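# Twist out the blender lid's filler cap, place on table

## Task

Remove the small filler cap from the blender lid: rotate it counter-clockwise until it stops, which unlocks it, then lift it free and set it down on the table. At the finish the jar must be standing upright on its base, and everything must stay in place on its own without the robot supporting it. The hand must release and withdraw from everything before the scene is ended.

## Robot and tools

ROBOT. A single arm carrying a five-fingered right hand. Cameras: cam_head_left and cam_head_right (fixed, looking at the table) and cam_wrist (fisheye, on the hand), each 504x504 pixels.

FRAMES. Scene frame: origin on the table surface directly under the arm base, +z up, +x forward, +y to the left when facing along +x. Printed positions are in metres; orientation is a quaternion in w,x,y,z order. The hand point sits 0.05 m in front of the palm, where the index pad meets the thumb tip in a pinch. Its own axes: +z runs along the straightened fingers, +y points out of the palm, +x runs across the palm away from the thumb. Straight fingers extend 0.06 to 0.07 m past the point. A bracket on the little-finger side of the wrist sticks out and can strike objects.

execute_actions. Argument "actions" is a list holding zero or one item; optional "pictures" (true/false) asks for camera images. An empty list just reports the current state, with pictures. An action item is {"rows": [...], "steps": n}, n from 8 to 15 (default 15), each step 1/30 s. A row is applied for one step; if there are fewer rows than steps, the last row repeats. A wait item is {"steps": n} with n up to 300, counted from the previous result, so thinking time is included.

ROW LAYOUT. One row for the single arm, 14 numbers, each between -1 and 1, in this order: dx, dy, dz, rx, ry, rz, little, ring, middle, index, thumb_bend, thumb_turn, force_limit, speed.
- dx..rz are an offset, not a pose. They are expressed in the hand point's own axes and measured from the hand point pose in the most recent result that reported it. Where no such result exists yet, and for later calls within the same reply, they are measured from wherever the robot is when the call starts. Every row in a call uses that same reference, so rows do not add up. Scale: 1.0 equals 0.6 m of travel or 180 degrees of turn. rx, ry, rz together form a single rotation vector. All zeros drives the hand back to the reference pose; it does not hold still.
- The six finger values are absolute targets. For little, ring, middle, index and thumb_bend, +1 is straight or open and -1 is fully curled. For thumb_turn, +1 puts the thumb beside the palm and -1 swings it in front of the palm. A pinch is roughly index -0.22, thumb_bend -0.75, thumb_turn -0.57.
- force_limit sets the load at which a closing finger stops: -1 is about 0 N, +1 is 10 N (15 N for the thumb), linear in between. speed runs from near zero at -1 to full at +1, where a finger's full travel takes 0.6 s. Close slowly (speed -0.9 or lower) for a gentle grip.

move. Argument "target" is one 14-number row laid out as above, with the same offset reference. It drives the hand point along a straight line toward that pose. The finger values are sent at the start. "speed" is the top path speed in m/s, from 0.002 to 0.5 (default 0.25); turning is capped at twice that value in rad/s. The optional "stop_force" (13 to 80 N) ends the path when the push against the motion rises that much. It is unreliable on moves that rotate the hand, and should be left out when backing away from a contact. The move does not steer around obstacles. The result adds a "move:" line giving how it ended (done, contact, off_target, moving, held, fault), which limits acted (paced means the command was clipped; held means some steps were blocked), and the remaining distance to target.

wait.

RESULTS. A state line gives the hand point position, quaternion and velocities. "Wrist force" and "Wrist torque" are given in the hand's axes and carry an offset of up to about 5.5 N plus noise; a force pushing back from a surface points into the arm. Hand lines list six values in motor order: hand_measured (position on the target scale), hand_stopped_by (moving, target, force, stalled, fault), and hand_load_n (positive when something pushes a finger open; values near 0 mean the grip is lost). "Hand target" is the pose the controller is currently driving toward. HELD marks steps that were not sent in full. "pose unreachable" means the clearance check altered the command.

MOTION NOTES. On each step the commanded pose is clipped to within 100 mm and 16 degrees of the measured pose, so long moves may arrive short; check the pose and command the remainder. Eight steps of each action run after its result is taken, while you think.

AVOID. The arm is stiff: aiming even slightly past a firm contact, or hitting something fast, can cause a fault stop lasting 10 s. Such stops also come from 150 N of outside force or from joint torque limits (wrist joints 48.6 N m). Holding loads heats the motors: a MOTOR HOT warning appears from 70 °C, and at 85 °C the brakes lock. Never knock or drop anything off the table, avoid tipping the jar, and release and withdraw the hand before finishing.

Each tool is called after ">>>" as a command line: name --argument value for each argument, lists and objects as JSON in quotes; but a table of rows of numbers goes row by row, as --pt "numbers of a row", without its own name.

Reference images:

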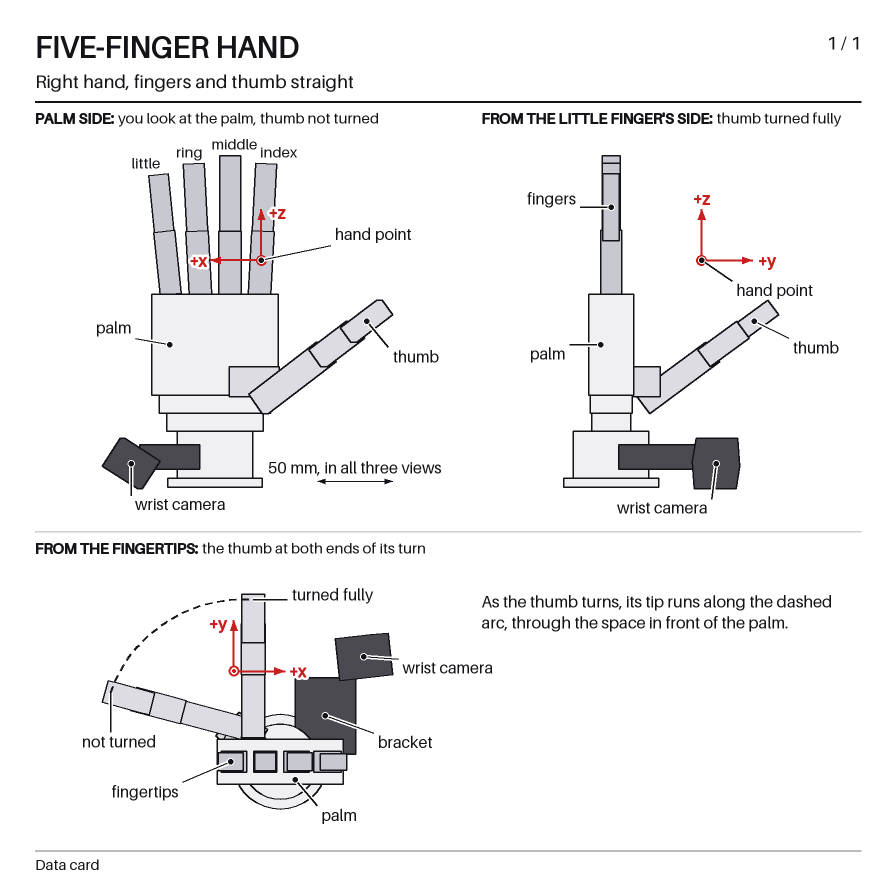

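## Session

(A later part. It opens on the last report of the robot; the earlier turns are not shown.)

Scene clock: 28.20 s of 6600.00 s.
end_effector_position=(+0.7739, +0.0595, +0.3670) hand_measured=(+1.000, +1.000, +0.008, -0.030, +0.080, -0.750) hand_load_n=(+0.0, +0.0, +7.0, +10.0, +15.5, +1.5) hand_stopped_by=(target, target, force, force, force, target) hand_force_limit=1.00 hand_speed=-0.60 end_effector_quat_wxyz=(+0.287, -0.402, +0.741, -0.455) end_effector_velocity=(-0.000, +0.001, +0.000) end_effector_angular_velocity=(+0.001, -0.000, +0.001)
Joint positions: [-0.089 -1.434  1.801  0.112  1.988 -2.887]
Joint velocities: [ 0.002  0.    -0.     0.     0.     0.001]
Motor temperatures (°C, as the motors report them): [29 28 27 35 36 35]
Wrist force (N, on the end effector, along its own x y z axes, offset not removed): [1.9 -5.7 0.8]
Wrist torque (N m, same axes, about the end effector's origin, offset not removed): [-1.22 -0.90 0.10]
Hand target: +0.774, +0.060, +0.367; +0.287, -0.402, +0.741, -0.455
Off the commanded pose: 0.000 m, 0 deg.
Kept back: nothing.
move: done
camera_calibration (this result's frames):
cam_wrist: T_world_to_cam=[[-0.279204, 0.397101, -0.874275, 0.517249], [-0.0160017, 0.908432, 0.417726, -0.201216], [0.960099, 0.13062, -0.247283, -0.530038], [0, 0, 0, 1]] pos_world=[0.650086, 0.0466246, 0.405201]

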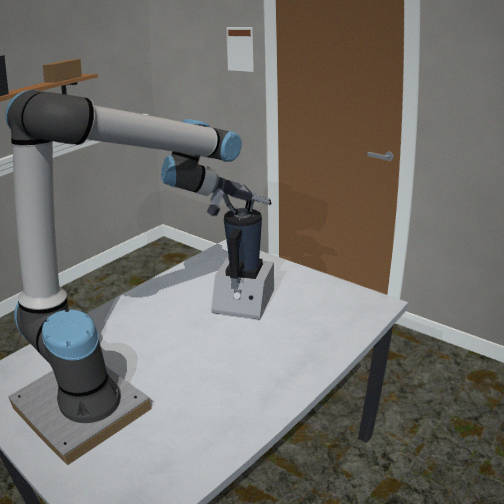

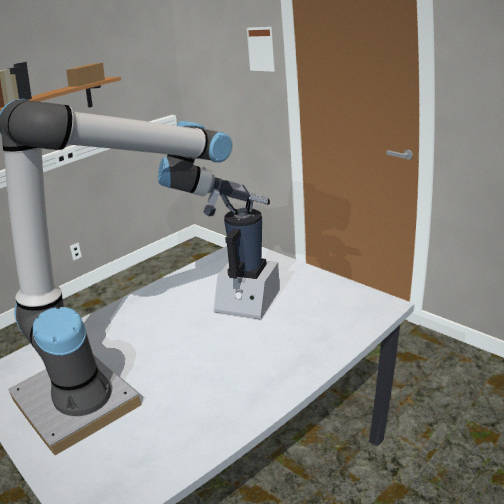

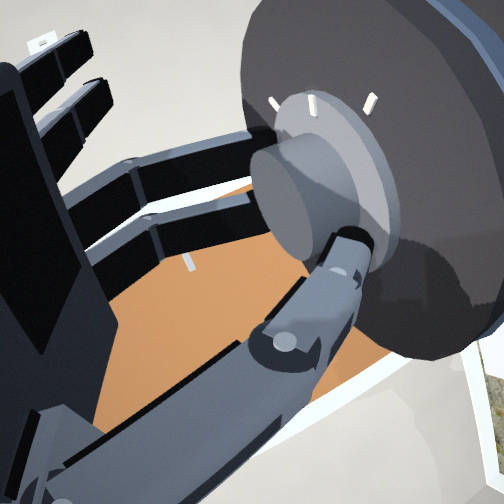

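>>> move --target '[0.002,-0.0035,0,-0.015,-0.226,-0.105,1,1,-0.4,-0.4,-0.6,-0.75,1,-0.6]' --speed 0.15

Scene clock: 31.77 s of 6600.00 s.
end_effector_position=(+0.7741, +0.0580, +0.3688) hand_measured=(+1.000, +1.000, +0.006, -0.032, +0.072, -0.750) hand_load_n=(+0.0, +0.0, +0.0, +0.0, +0.5, +3.5) hand_stopped_by=(target, target, force, force, force, target) hand_force_limit=1.00 hand_speed=-0.60 end_effector_quat_wxyz=(-0.439, +0.654, -0.532, +0.311) end_effector_velocity=(+0.000, -0.001, -0.000) end_effector_angular_velocity=(+0.000, +0.001, +0.009)
Joint positions: [-0.387 -1.443  1.808  0.167  1.019 -3.387]
Joint velocities: [-0.003  0.003 -0.003  0.005 -0.011 -0.007]
Motor temperatures (°C, as the motors report them): [29 28 27 35 36 35]
Wrist force (N, on the end effector, along its own x y z axes, offset not removed): [-5.0 -5.0 0.7]
Wrist torque (N m, same axes, about the end effector's origin, offset not removed): [-0.87 -0.23 0.10]
Hand target: +0.774, +0.058, +0.369; -0.439, +0.655, -0.531, +0.310
Off the commanded pose: 0.000 m, 0 deg.
Kept back: nothing.
move: done
camera_calibration (this result's frames):
cam_wrist: T_world_to_cam=[[-0.478745, 0.0845965, -0.873869, 0.6919], [-0.652098, 0.632193, 0.41845, 0.307533], [0.587853, 0.770179, -0.247494, -0.278418], [0, 0, 0, 1]] pos_world=[0.695455, -0.0385207, 0.407036]

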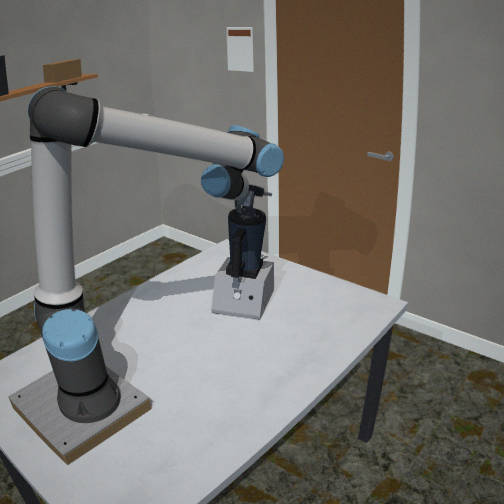

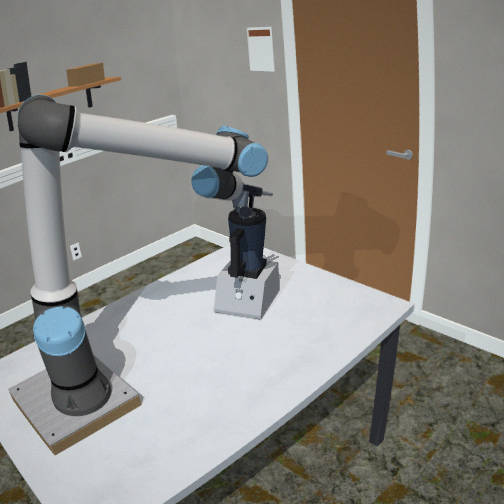

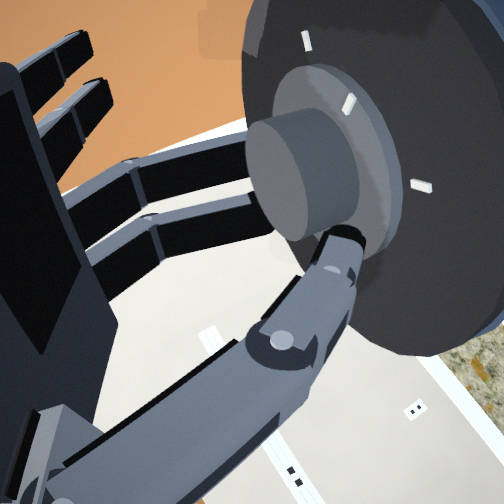

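>>> move --target '[0,-0.009,-0.004,0.0135,0.201,0.0936,1,1,0.4,0.4,0.3,-1,1,1]' --speed 0.25

Scene clock: 34.07 s of 6600.00 s.
end_effector_position=(+0.7742, +0.0576, +0.3748) hand_measured=(+1.000, +1.000, +0.400, +0.400, +0.300, -0.998) hand_load_n=(+0.0, +0.0, +0.0, +0.0, +0.0, +0.0) hand_stopped_by=(target, target, target, target, target, target) hand_force_limit=1.00 hand_speed=1.00 end_effector_quat_wxyz=(+0.307, -0.433, +0.723, -0.442) end_effector_velocity=(+0.000, +0.000, -0.000) end_effector_angular_velocity=(+0.001, +0.001, -0.011)
Joint positions: [-0.126 -1.46   1.812  0.105  1.877 -2.945]
Joint velocities: [ 0.005  0.003 -0.003  0.004  0.014  0.008]
Motor temperatures (°C, as the motors report them): [29 28 27 35 36 35]
Wrist force (N, on the end effector, along its own x y z axes, offset not removed): [1.1 -1.2 5.0]
Wrist torque (N m, same axes, about the end effector's origin, offset not removed): [-0.52 -0.64 0.17]
Hand target: +0.774, +0.058, +0.375; +0.307, -0.433, +0.723, -0.442
Off the commanded pose: 0.000 m, 0 deg.
Kept back: nothing.
move: done
camera_calibration (this result's frames):
cam_wrist: T_world_to_cam=[[-0.311871, 0.372067, -0.874244, 0.551547], [-0.0947499, 0.903371, 0.418263, -0.141677], [0.945388, 0.213279, -0.246481, -0.521782], [0, 0, 0, 1]] pos_world=[0.651874, 0.0340597, 0.412836]

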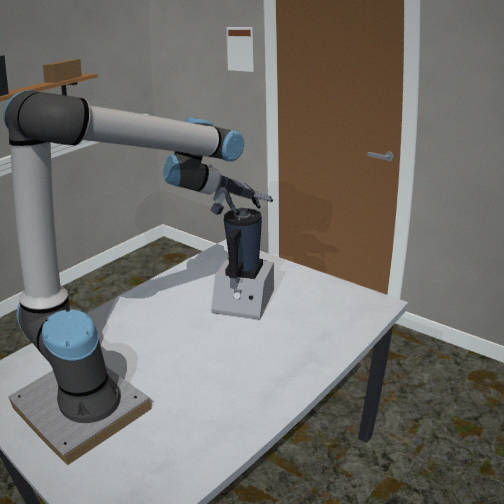

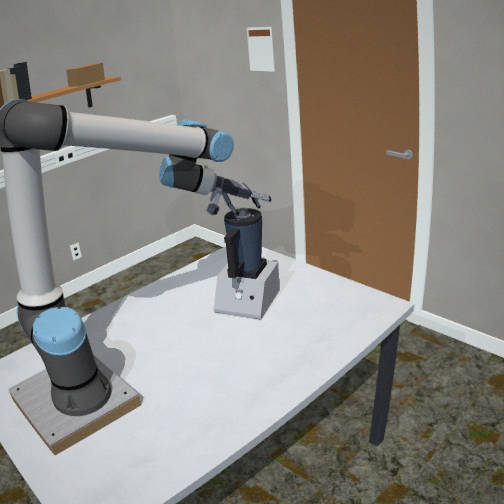

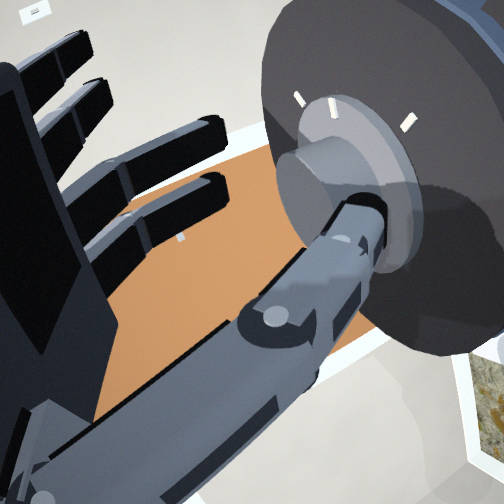

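>>> move --target '[0,0.0075,0.0035,0,0,0,1,1,0.2,0.2,0.18,-1,1,0]' --speed 0.02

>>> move --target '[0,0,0,0,0,0,1,1,-0.4,-0.4,-0.6,-1,1,-0.6]'

Scene clock: 35.00 s of 6600.00 s.
end_effector_position=(+0.7743, +0.0579, +0.3699) hand_measured=(+1.000, +1.000, +0.200, +0.200, +0.184, -0.998) hand_load_n=(+0.0, +0.0, +0.0, +0.0, +2.0, -0.5) hand_stopped_by=(target, target, target, target, target, target) hand_force_limit=1.00 hand_speed=0.00 end_effector_quat_wxyz=(+0.307, -0.433, +0.723, -0.442) end_effector_velocity=(-0.000, +0.001, -0.002) end_effector_angular_velocity=(-0.000, +0.000, +0.001)
Joint positions: [-0.126 -1.457  1.818  0.097  1.878 -2.945]
Joint velocities: [ 0.001  0.001  0.002 -0.003  0.    -0.   ]
Motor temperatures (°C, as the motors report them): [29 28 27 35 36 35]
Wrist force (N, on the end effector, along its own x y z axes, offset not removed): [-1.5 0.0 -3.0]
Wrist torque (N m, same axes, about the end effector's origin, offset not removed): [-0.21 -0.09 0.17]
Hand target: +0.774, +0.058, +0.370; +0.307, -0.433, +0.723, -0.442
Off the commanded pose: 0.000 m, 0 deg.
Kept back: nothing.
move: done
camera_calibration (this result's frames):
cam_wrist: T_world_to_cam=[[-0.311871, 0.372074, -0.874241, 0.547283], [-0.0947321, 0.903371, 0.418265, -0.139905], [0.94539, 0.213264, -0.246488, -0.523158], [0, 0, 0, 1]] pos_world=[0.652016, 0.0343277, 0.408022]

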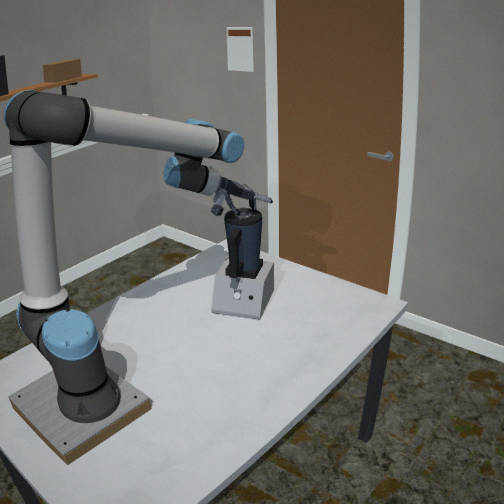

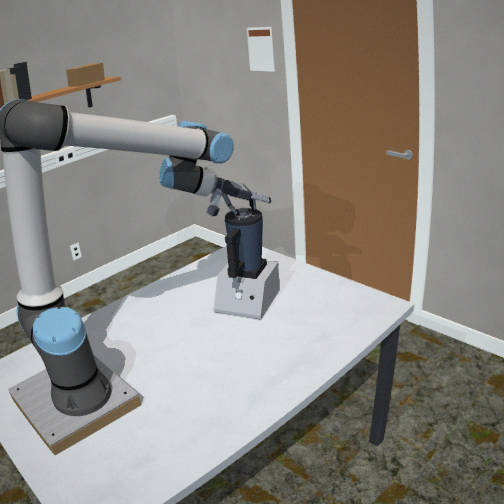

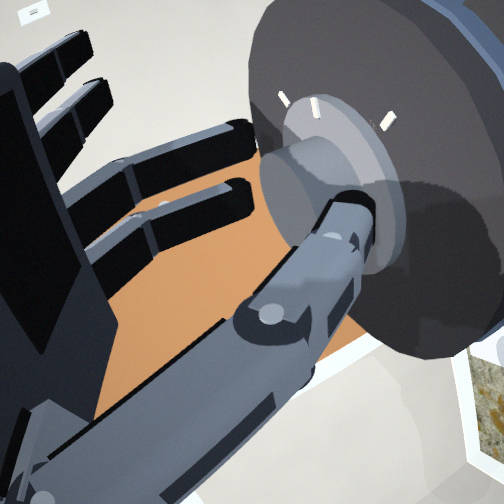

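Scene clock: 35.60 s of 6600.00 s.
end_effector_position=(+0.7743, +0.0579, +0.3699) hand_measured=(+1.000, +1.000, +0.010, -0.016, +0.084, -0.998) hand_load_n=(+0.0, +0.0, +8.0, +10.0, +17.0, +0.0) hand_stopped_by=(target, target, force, force, force, target) hand_force_limit=1.00 hand_speed=-0.60 end_effector_quat_wxyz=(+0.307, -0.433, +0.723, -0.442) end_effector_velocity=(-0.000, -0.003, -0.001) end_effector_angular_velocity=(-0.000, +0.001, -0.003)
Joint positions: [-0.126 -1.457  1.818  0.097  1.878 -2.945]
Joint velocities: [-0.003 -0.     0.001  0.     0.    -0.   ]
Motor temperatures (°C, as the motors report them): [29 28 27 35 36 35]
Wrist force (N, on the end effector, along its own x y z axes, offset not removed): [3.1 -4.6 -2.3]
Wrist torque (N m, same axes, about the end effector's origin, offset not removed): [-1.44 -0.75 0.35]
Hand target: +0.774, +0.058, +0.370; +0.307, -0.433, +0.723, -0.442
Off the commanded pose: 0.000 m, 0 deg.
Kept back: nothing.
move: done
camera_calibration (this result's frames):
cam_wrist: T_world_to_cam=[[-0.311934, 0.372075, -0.874218, 0.547261], [-0.0947153, 0.903368, 0.418277, -0.139902], [0.945371, 0.213277, -0.24655, -0.523121], [0, 0, 0, 1]] pos_world=[0.652002, 0.0343309, 0.407968]

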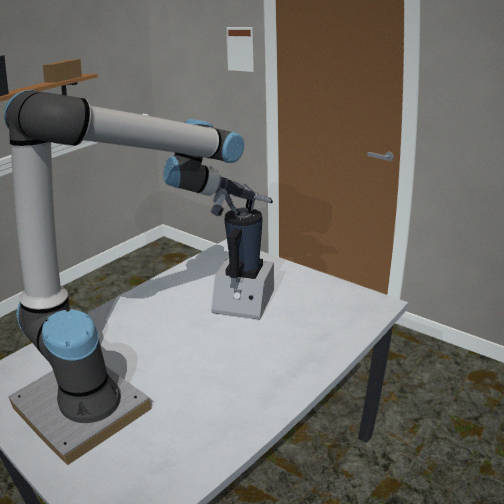

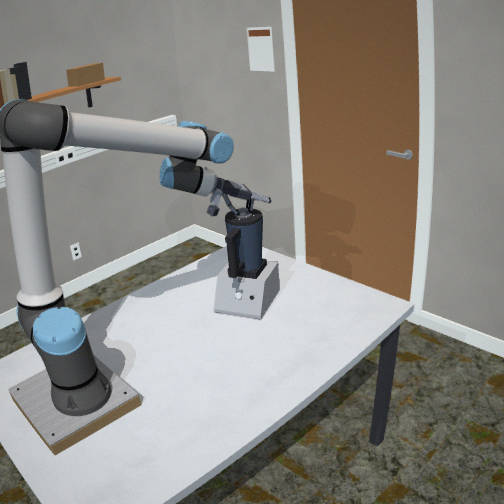

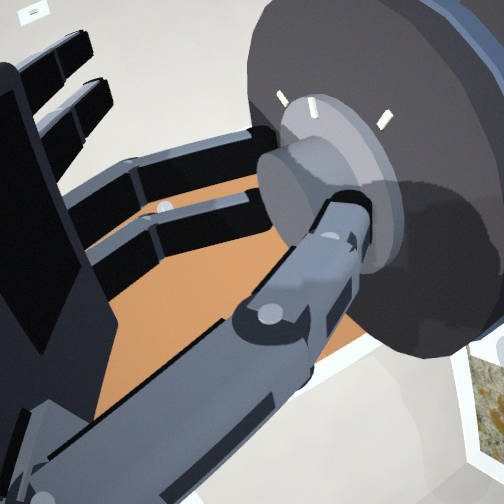

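>>> move --target '[0.0013,0.002,-0.0045,-0.0101,-0.1508,-0.0702,1,1,-0.4,-0.4,-0.6,-1,1,-0.6]' --speed 0.12

Scene clock: 38.40 s of 6600.00 s.
end_effector_position=(+0.7713, +0.0586, +0.3699) hand_measured=(+1.000, +1.000, +0.010, -0.016, +0.084, -0.998) hand_load_n=(+0.0, +0.0, +6.0, +10.0, +17.5, +5.0) hand_stopped_by=(target, target, force, force, force, target) hand_force_limit=1.00 hand_speed=-0.60 end_effector_quat_wxyz=(-0.411, +0.605, -0.586, +0.348) end_effector_velocity=(+0.000, +0.001, +0.001) end_effector_angular_velocity=(-0.001, -0.000, +0.014)
Joint positions: [-0.332 -1.482  1.844  0.112  1.22  -3.265]
Joint velocities: [-0.003  0.002 -0.003  0.004 -0.015 -0.009]
Motor temperatures (°C, as the motors report them): [29 28 27 35 36 35]
Wrist force (N, on the end effector, along its own x y z axes, offset not removed): [0.6 1.1 0.4]
Wrist torque (N m, same axes, about the end effector's origin, offset not removed): [-0.79 -0.63 0.54]
Hand target: +0.771, +0.059, +0.370; -0.411, +0.606, -0.586, +0.348
Off the commanded pose: 0.000 m, 0 deg.
Kept back: nothing.
move: done
camera_calibration (this result's frames):
cam_wrist: T_world_to_cam=[[-0.456382, 0.166493, -0.874068, 0.669478], [-0.532691, 0.73572, 0.418277, 0.206888], [0.71271, 0.656503, -0.24708, -0.366758], [0, 0, 0, 1]] pos_world=[0.677137, -0.0228977, 0.408014]

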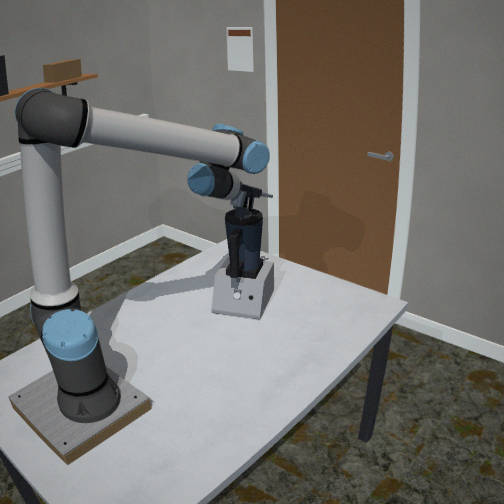

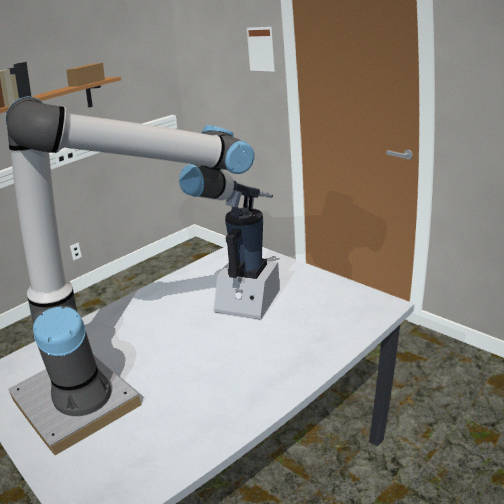

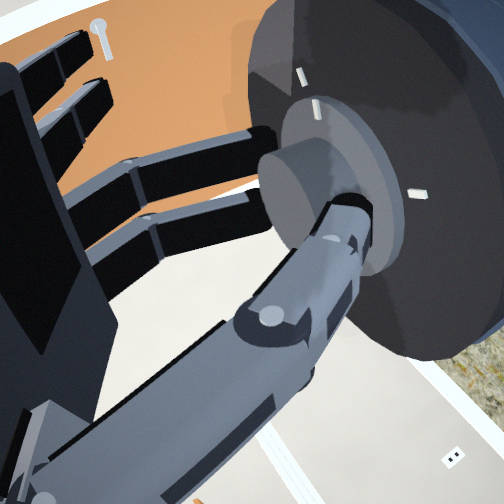

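Nearly aligned; 8° more.

>>> move --target '[0,0.0005,-0.0012,-0.0027,-0.04,-0.0187,1,1,-0.4,-0.4,-0.6,-1,1,-0.6]' --speed 0.1

>>> move --target '[-0.002,-0.03,-0.014,0,0,0,1,1,-0.4,-0.4,-0.6,-1,1,-0.6]' --speed 0.02

Scene clock: 39.67 s of 6600.00 s.
end_effector_position=(+0.7706, +0.0585, +0.3699) hand_measured=(+1.000, +1.000, +0.010, -0.016, +0.084, -0.998) hand_load_n=(+0.0, +0.0, +6.0, +10.0, +17.5, +6.0) hand_stopped_by=(target, target, force, force, force, target) hand_force_limit=1.00 hand_speed=-0.60 end_effector_quat_wxyz=(-0.434, +0.644, -0.543, +0.319) end_effector_velocity=(-0.000, -0.002, -0.000) end_effector_angular_velocity=(-0.001, +0.001, +0.008)
Joint positions: [-0.378 -1.458  1.822  0.154  1.058 -3.361]
Joint velocities: [-0.005  0.002 -0.002  0.005 -0.011 -0.008]
Motor temperatures (°C, as the motors report them): [29 28 27 35 36 35]
Wrist force (N, on the end effector, along its own x y z axes, offset not removed): [-1.5 2.3 0.4]
Wrist torque (N m, same axes, about the end effector's origin, offset not removed): [-0.54 -0.75 0.50]
Hand target: +0.771, +0.059, +0.370; -0.434, +0.645, -0.543, +0.318
Off the commanded pose: 0.000 m, 0 deg.
Kept back: nothing.
move: done
camera_calibration (this result's frames):
cam_wrist: T_world_to_cam=[[-0.47504, 0.10182, -0.874054, 0.687336], [-0.62885, 0.655522, 0.418137, 0.285329], [0.615536, 0.74828, -0.24737, -0.296556], [0, 0, 0, 1]] pos_world=[0.688482, -0.0351171, 0.408104]

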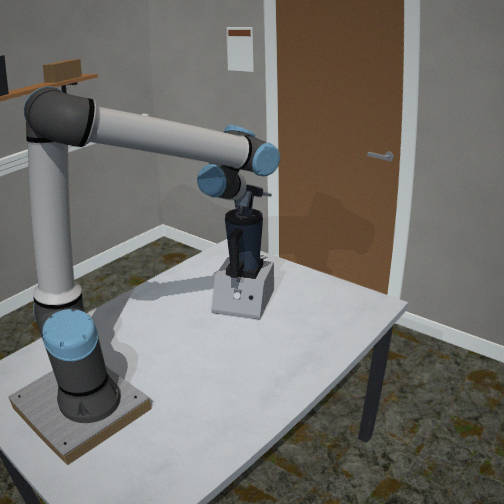

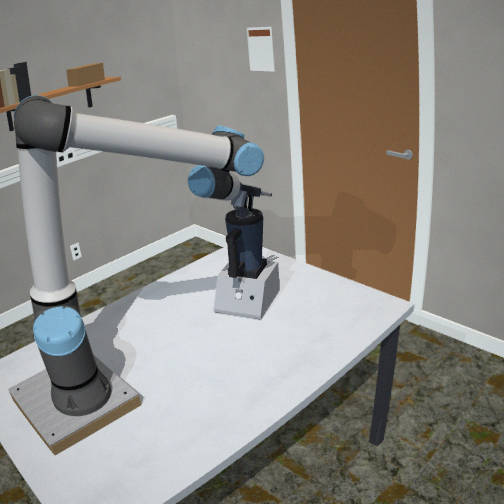

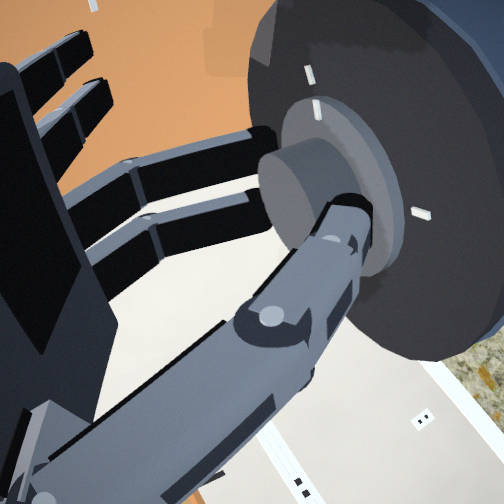

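Scene clock: 40.97 s of 6600.00 s.
end_effector_position=(+0.7705, +0.0585, +0.3897) hand_measured=(+1.000, +1.000, +0.010, -0.016, +0.086, -0.998) hand_load_n=(+0.0, +0.0, +8.0, +9.5, +17.0, +1.0) hand_stopped_by=(target, target, force, force, force, target) hand_force_limit=1.00 hand_speed=-0.60 end_effector_quat_wxyz=(-0.434, +0.644, -0.543, +0.319) end_effector_velocity=(-0.000, -0.001, +0.001) end_effector_angular_velocity=(+0.000, +0.001, -0.001)
Joint positions: [-0.377 -1.469  1.798  0.189  1.059 -3.36 ]
Joint velocities: [-0.001 -0.001 -0.001  0.003  0.    -0.   ]
Motor temperatures (°C, as the motors report them): [29 28 27 35 36 35]
Wrist force (N, on the end effector, along its own x y z axes, offset not removed): [2.1 2.2 2.6]
Wrist torque (N m, same axes, about the end effector's origin, offset not removed): [-0.28 -1.02 0.70]
Hand target: +0.771, +0.059, +0.390; -0.434, +0.644, -0.543, +0.319
Off the commanded pose: 0.000 m, 0 deg.
Kept back: nothing.
move: done
camera_calibration (this result's frames):
cam_wrist: T_world_to_cam=[[-0.475038, 0.101828, -0.874054, 0.70458], [-0.628849, 0.655521, 0.418141, 0.277006], [0.615539, 0.74828, -0.247363, -0.291646], [0, 0, 0, 1]] pos_world=[0.688417, -0.0350968, 0.42787]

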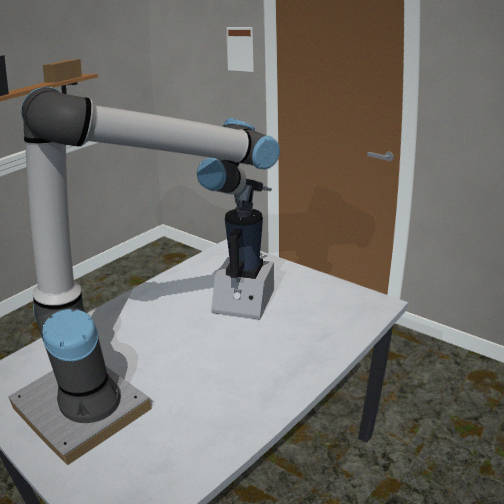

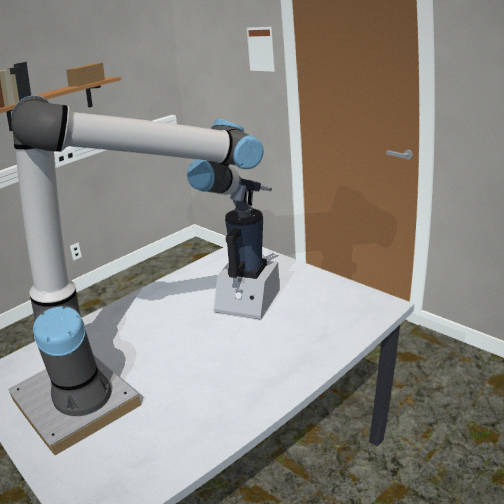

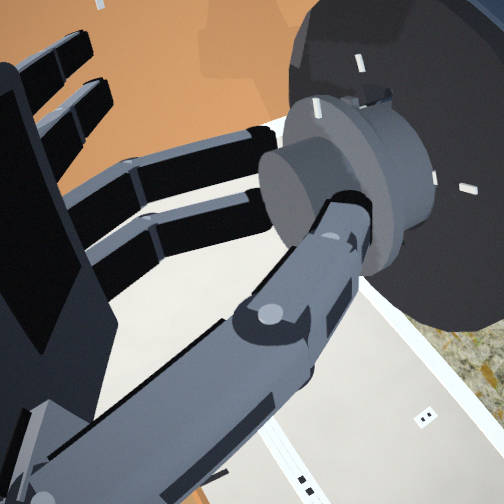

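>>> move --target '[-0.003,-0.045,-0.021,0,0,0,1,1,-0.4,-0.4,-0.6,-1,1,-0.6]' --speed 0.06

>>> move --target '[0.465,0.06,-0.212,0,0,0,1,1,-0.4,-0.4,-0.6,-1,1,-0.6]' --speed 0.25

>>> move --target '[0.03,0.45,0.21,0,0,0,1,1,-0.4,-0.4,-0.6,-1,1,-0.6]' --speed 0.25

Scene clock: 43.73 s of 6600.00 s.
end_effector_position=(+0.7704, +0.0586, +0.4194) hand_measured=(+1.000, +1.000, +0.010, -0.016, +0.086, -0.998) hand_load_n=(+0.0, +0.0, +8.5, +9.5, +17.0, +0.5) hand_stopped_by=(target, target, force, force, force, target) hand_force_limit=1.00 hand_speed=-0.60 end_effector_quat_wxyz=(-0.434, +0.644, -0.543, +0.319) end_effector_velocity=(-0.000, +0.000, +0.001) end_effector_angular_velocity=(-0.001, +0.001, +0.001)
Joint positions: [-0.376 -1.484  1.759  0.241  1.059 -3.36 ]
Joint velocities: [ 0.    -0.001 -0.002  0.004  0.    -0.001]
Motor temperatures (°C, as the motors report them): [29 28 27 35 36 35]
Wrist force (N, on the end effector, along its own x y z axes, offset not removed): [-3.0 -2.2 4.5]
Wrist torque (N m, same axes, about the end effector's origin, offset not removed): [-0.54 -0.28 0.16]
Hand target: +0.770, +0.059, +0.420; -0.434, +0.644, -0.543, +0.319
Off the commanded pose: 0.000 m, 0 deg.
Kept back: nothing.
move: done
camera_calibration (this result's frames):
cam_wrist: T_world_to_cam=[[-0.475036, 0.101886, -0.874048, 0.730458], [-0.628831, 0.655516, 0.418175, 0.264488], [0.615559, 0.748277, -0.247325, -0.2843], [0, 0, 0, 1]] pos_world=[0.688316, -0.0350639, 0.457539]

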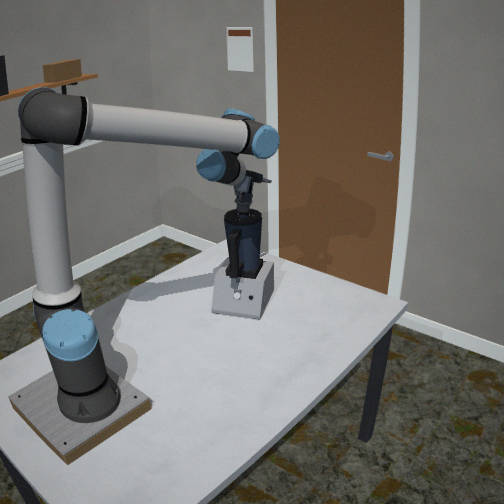

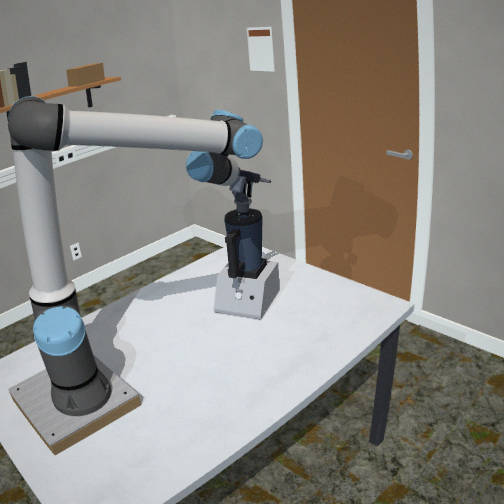

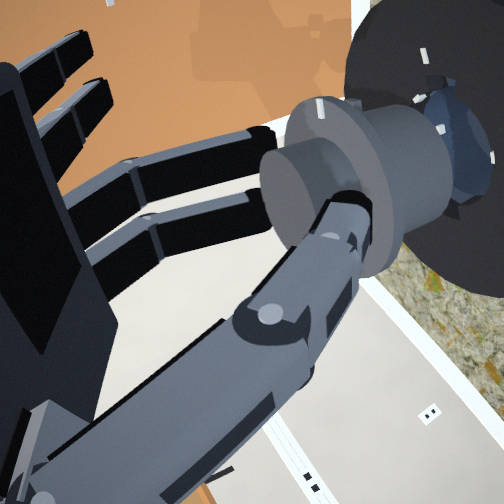

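Scene clock: 45.53 s of 6600.00 s.
end_effector_position=(+0.7010, -0.2419, +0.4237) hand_measured=(+1.000, +1.000, +0.010, -0.016, +0.086, -0.998) hand_load_n=(+0.0, +0.0, +8.5, +9.5, +17.0, +0.5) hand_stopped_by=(target, target, force, force, force, target) hand_force_limit=1.00 hand_speed=-0.60 end_effector_quat_wxyz=(-0.434, +0.644, -0.543, +0.319) end_effector_velocity=(+0.000, -0.001, +0.001) end_effector_angular_velocity=(-0.003, -0.000, +0.004)
Joint positions: [-0.897 -1.396  1.681  0.521  0.64  -3.784]
Joint velocities: [-0.001  0.003 -0.004  0.006 -0.002 -0.008]
Motor temperatures (°C, as the motors report them): [29 28 27 35 36 35]
Wrist force (N, on the end effector, along its own x y z axes, offset not removed): [-1.6 -3.6 0.9]
Wrist torque (N m, same axes, about the end effector's origin, offset not removed): [-0.67 -0.36 0.02]
Hand target: +0.701, -0.242, +0.424; -0.434, +0.644, -0.543, +0.319
Off the commanded pose: 0.001 m, 0 deg.
Kept back: nothing.
move: done
camera_calibration (this result's frames):
cam_wrist: T_world_to_cam=[[-0.475027, 0.102109, -0.874027, 0.731962], [-0.628853, 0.655388, 0.418343, 0.4159], [0.615543, 0.748358, -0.247115, -0.0157477], [0, 0, 0, 1]] pos_world=[0.618935, -0.335531, 0.461874]

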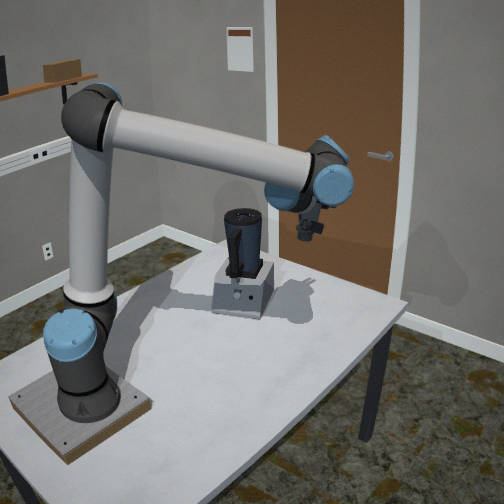

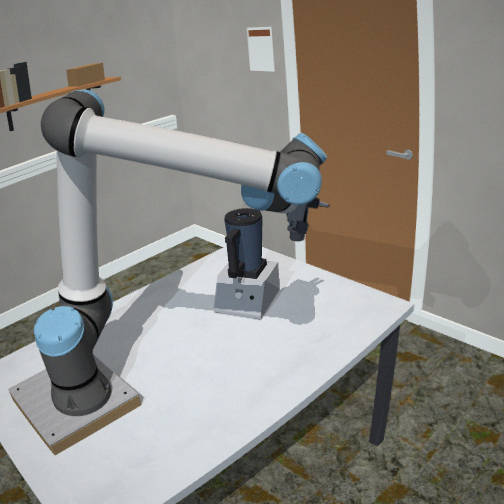

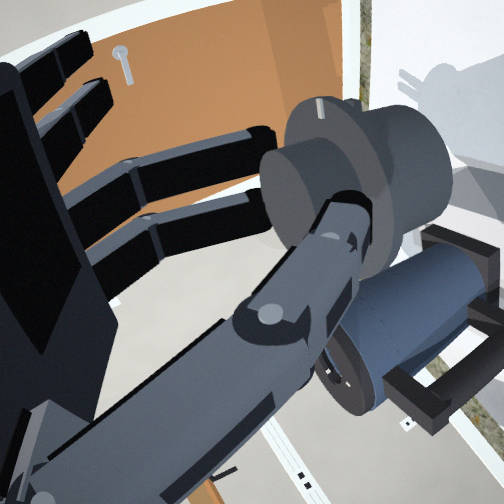

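Scene clock: 47.30 s of 6600.00 s.
end_effector_position=(+0.7019, -0.2423, +0.1253) hand_measured=(+1.000, +1.000, +0.010, -0.016, +0.086, -0.998) hand_load_n=(+0.0, +0.0, +8.5, +9.5, +17.0, +0.5) hand_stopped_by=(target, target, force, force, force, target) hand_force_limit=1.00 hand_speed=-0.60 end_effector_quat_wxyz=(-0.434, +0.644, -0.543, +0.319) end_effector_velocity=(+0.000, -0.001, -0.002) end_effector_angular_velocity=(+0.000, -0.000, -0.002)
Joint positions: [-0.905 -1.133  1.936  0.01   0.635 -3.793]
Joint velocities: [-0.001  0.002  0.    -0.003  0.     0.001]
Motor temperatures (°C, as the motors report them): [29 28 27 35 36 35]
Wrist force (N, on the end effector, along its own x y z axes, offset not removed): [2.3 0.4 -0.4]
Wrist torque (N m, same axes, about the end effector's origin, offset not removed): [0.06 -0.85 0.55]
Hand target: +0.702, -0.242, +0.125; -0.434, +0.644, -0.543, +0.319
Off the commanded pose: 0.001 m, 0 deg.
Kept back: nothing.
move: done
camera_calibration (this result's frames):
cam_wrist: T_world_to_cam=[[-0.475025, 0.102109, -0.874028, 0.47157], [-0.628836, 0.655409, 0.418335, 0.541513], [0.615562, 0.74834, -0.247126, -0.0897186], [0, 0, 0, 1]] pos_world=[0.619758, -0.335924, 0.16346]

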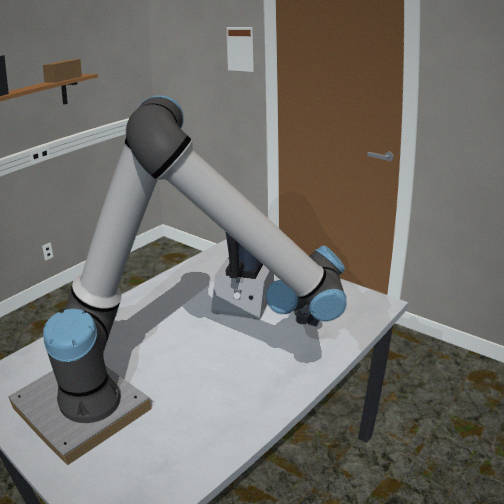

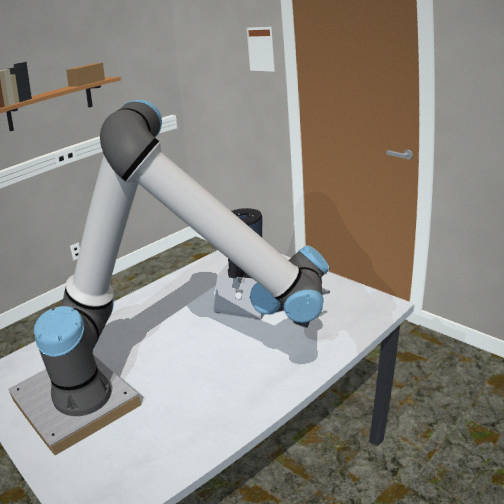

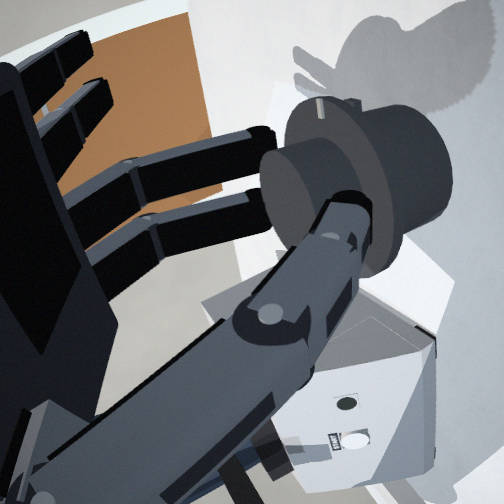

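>>> move --target '[0.005,0.075,0.035,0,0,0,1,1,-0.4,-0.4,-0.6,-1,1,-0.6]' --speed 0.1

>>> move --target '[0.003,0.045,0.021,0,0,0,1,1,-0.4,-0.4,-0.6,-1,1,-0.6]' --speed 0.006 --stop_force 13

Scene clock: 48.73 s of 6600.00 s.
end_effector_position=(+0.7020, -0.2423, +0.0757) hand_measured=(+1.000, +1.000, +0.010, -0.016, +0.086, -0.998) hand_load_n=(+0.0, +0.0, +8.5, +9.5, +17.0, +0.5) hand_stopped_by=(target, target, force, force, force, target) hand_force_limit=1.00 hand_speed=-0.60 end_effector_quat_wxyz=(-0.434, +0.644, -0.543, +0.319) end_effector_velocity=(-0.000, -0.001, -0.002) end_effector_angular_velocity=(-0.000, +0.000, -0.001)
Joint positions: [-0.906 -1.068  1.953 -0.071  0.634 -3.795]
Joint velocities: [-0.001  0.002  0.    -0.003  0.     0.   ]
Motor temperatures (°C, as the motors report them): [29 28 27 35 36 35]
Wrist force (N, on the end effector, along its own x y z axes, offset not removed): [2.5 -0.1 -4.8]
Wrist torque (N m, same axes, about the end effector's origin, offset not removed): [0.35 -0.70 0.49]
Hand target: +0.702, -0.242, +0.076; -0.434, +0.644, -0.543, +0.319
Off the commanded pose: 0.000 m, 0 deg.
Kept back: nothing.
move: done
camera_calibration (this result's frames):
cam_wrist: T_world_to_cam=[[-0.475025, 0.102069, -0.874033, 0.428252], [-0.62885, 0.655411, 0.418311, 0.562411], [0.615547, 0.748343, -0.247151, -0.102008], [0, 0, 0, 1]] pos_world=[0.619893, -0.335985, 0.113833]

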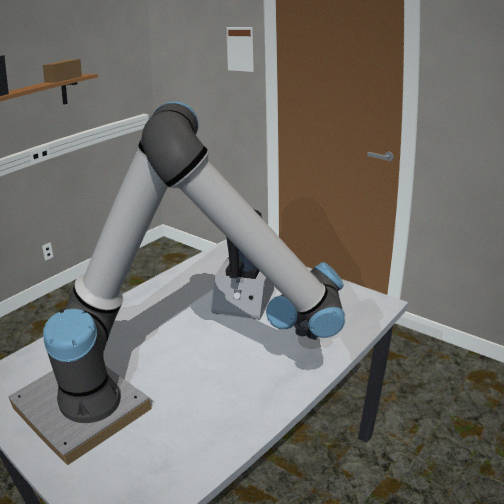

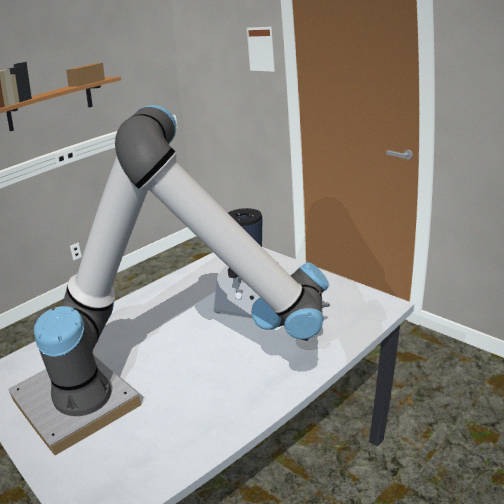

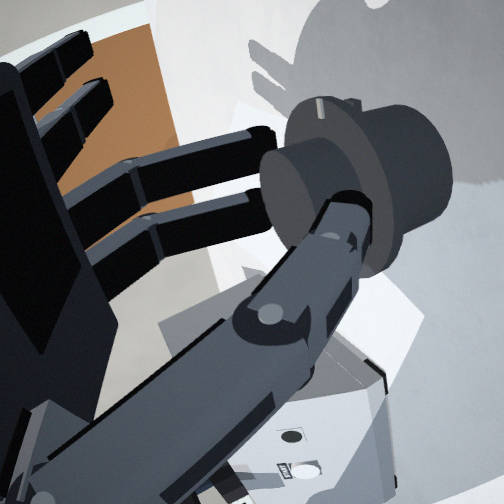

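Scene clock: 51.83 s of 6600.00 s.
end_effector_position=(+0.7020, -0.2423, +0.0592) hand_measured=(+1.000, +1.000, +0.010, -0.014, +0.086, -0.998) hand_load_n=(+0.0, +0.0, +8.5, +12.5, +15.0, +1.0) hand_stopped_by=(target, target, force, force, force, target) hand_force_limit=1.00 hand_speed=-0.60 end_effector_quat_wxyz=(-0.434, +0.644, -0.543, +0.319) end_effector_velocity=(-0.000, +0.001, +0.002) end_effector_angular_velocity=(+0.002, +0.001, +0.000)
Joint positions: [-0.907 -1.045  1.958 -0.098  0.634 -3.795]
Joint velocities: [ 0.    -0.002  0.     0.004 -0.     0.   ]
Motor temperatures (°C, as the motors report them): [29 28 27 35 36 35]
Wrist force (N, on the end effector, along its own x y z axes, offset not removed): [1.3 -9.5 -2.1]
Wrist torque (N m, same axes, about the end effector's origin, offset not removed): [-1.03 -0.50 0.39]
Hand target: +0.702, -0.242, +0.060; -0.434, +0.644, -0.543, +0.319
Off the commanded pose: 0.013 m, 0 deg.
Kept back: nothing.
move: contact
camera_calibration (this result's frames):
cam_wrist: T_world_to_cam=[[-0.475073, 0.10213, -0.873999, 0.413912], [-0.628831, 0.655378, 0.418392, 0.569283], [0.61553, 0.748365, -0.24713, -0.106076], [0, 0, 0, 1]] pos_world=[0.619914, -0.335985, 0.0973611]

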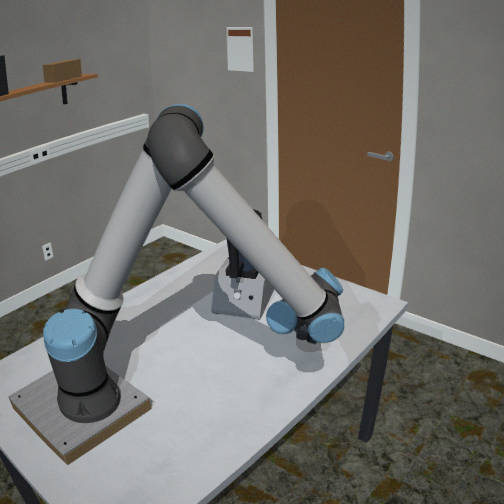

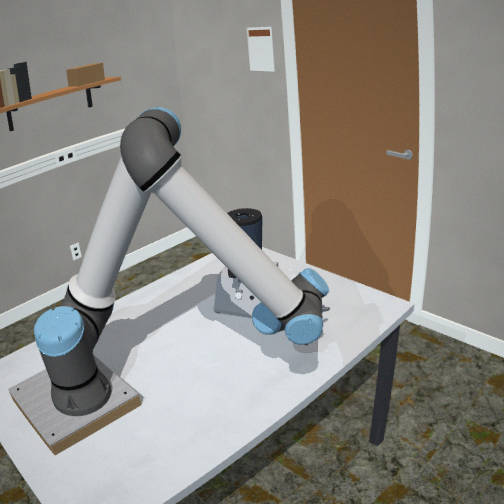

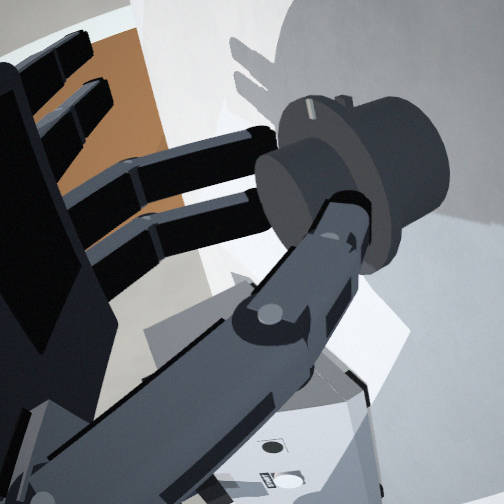

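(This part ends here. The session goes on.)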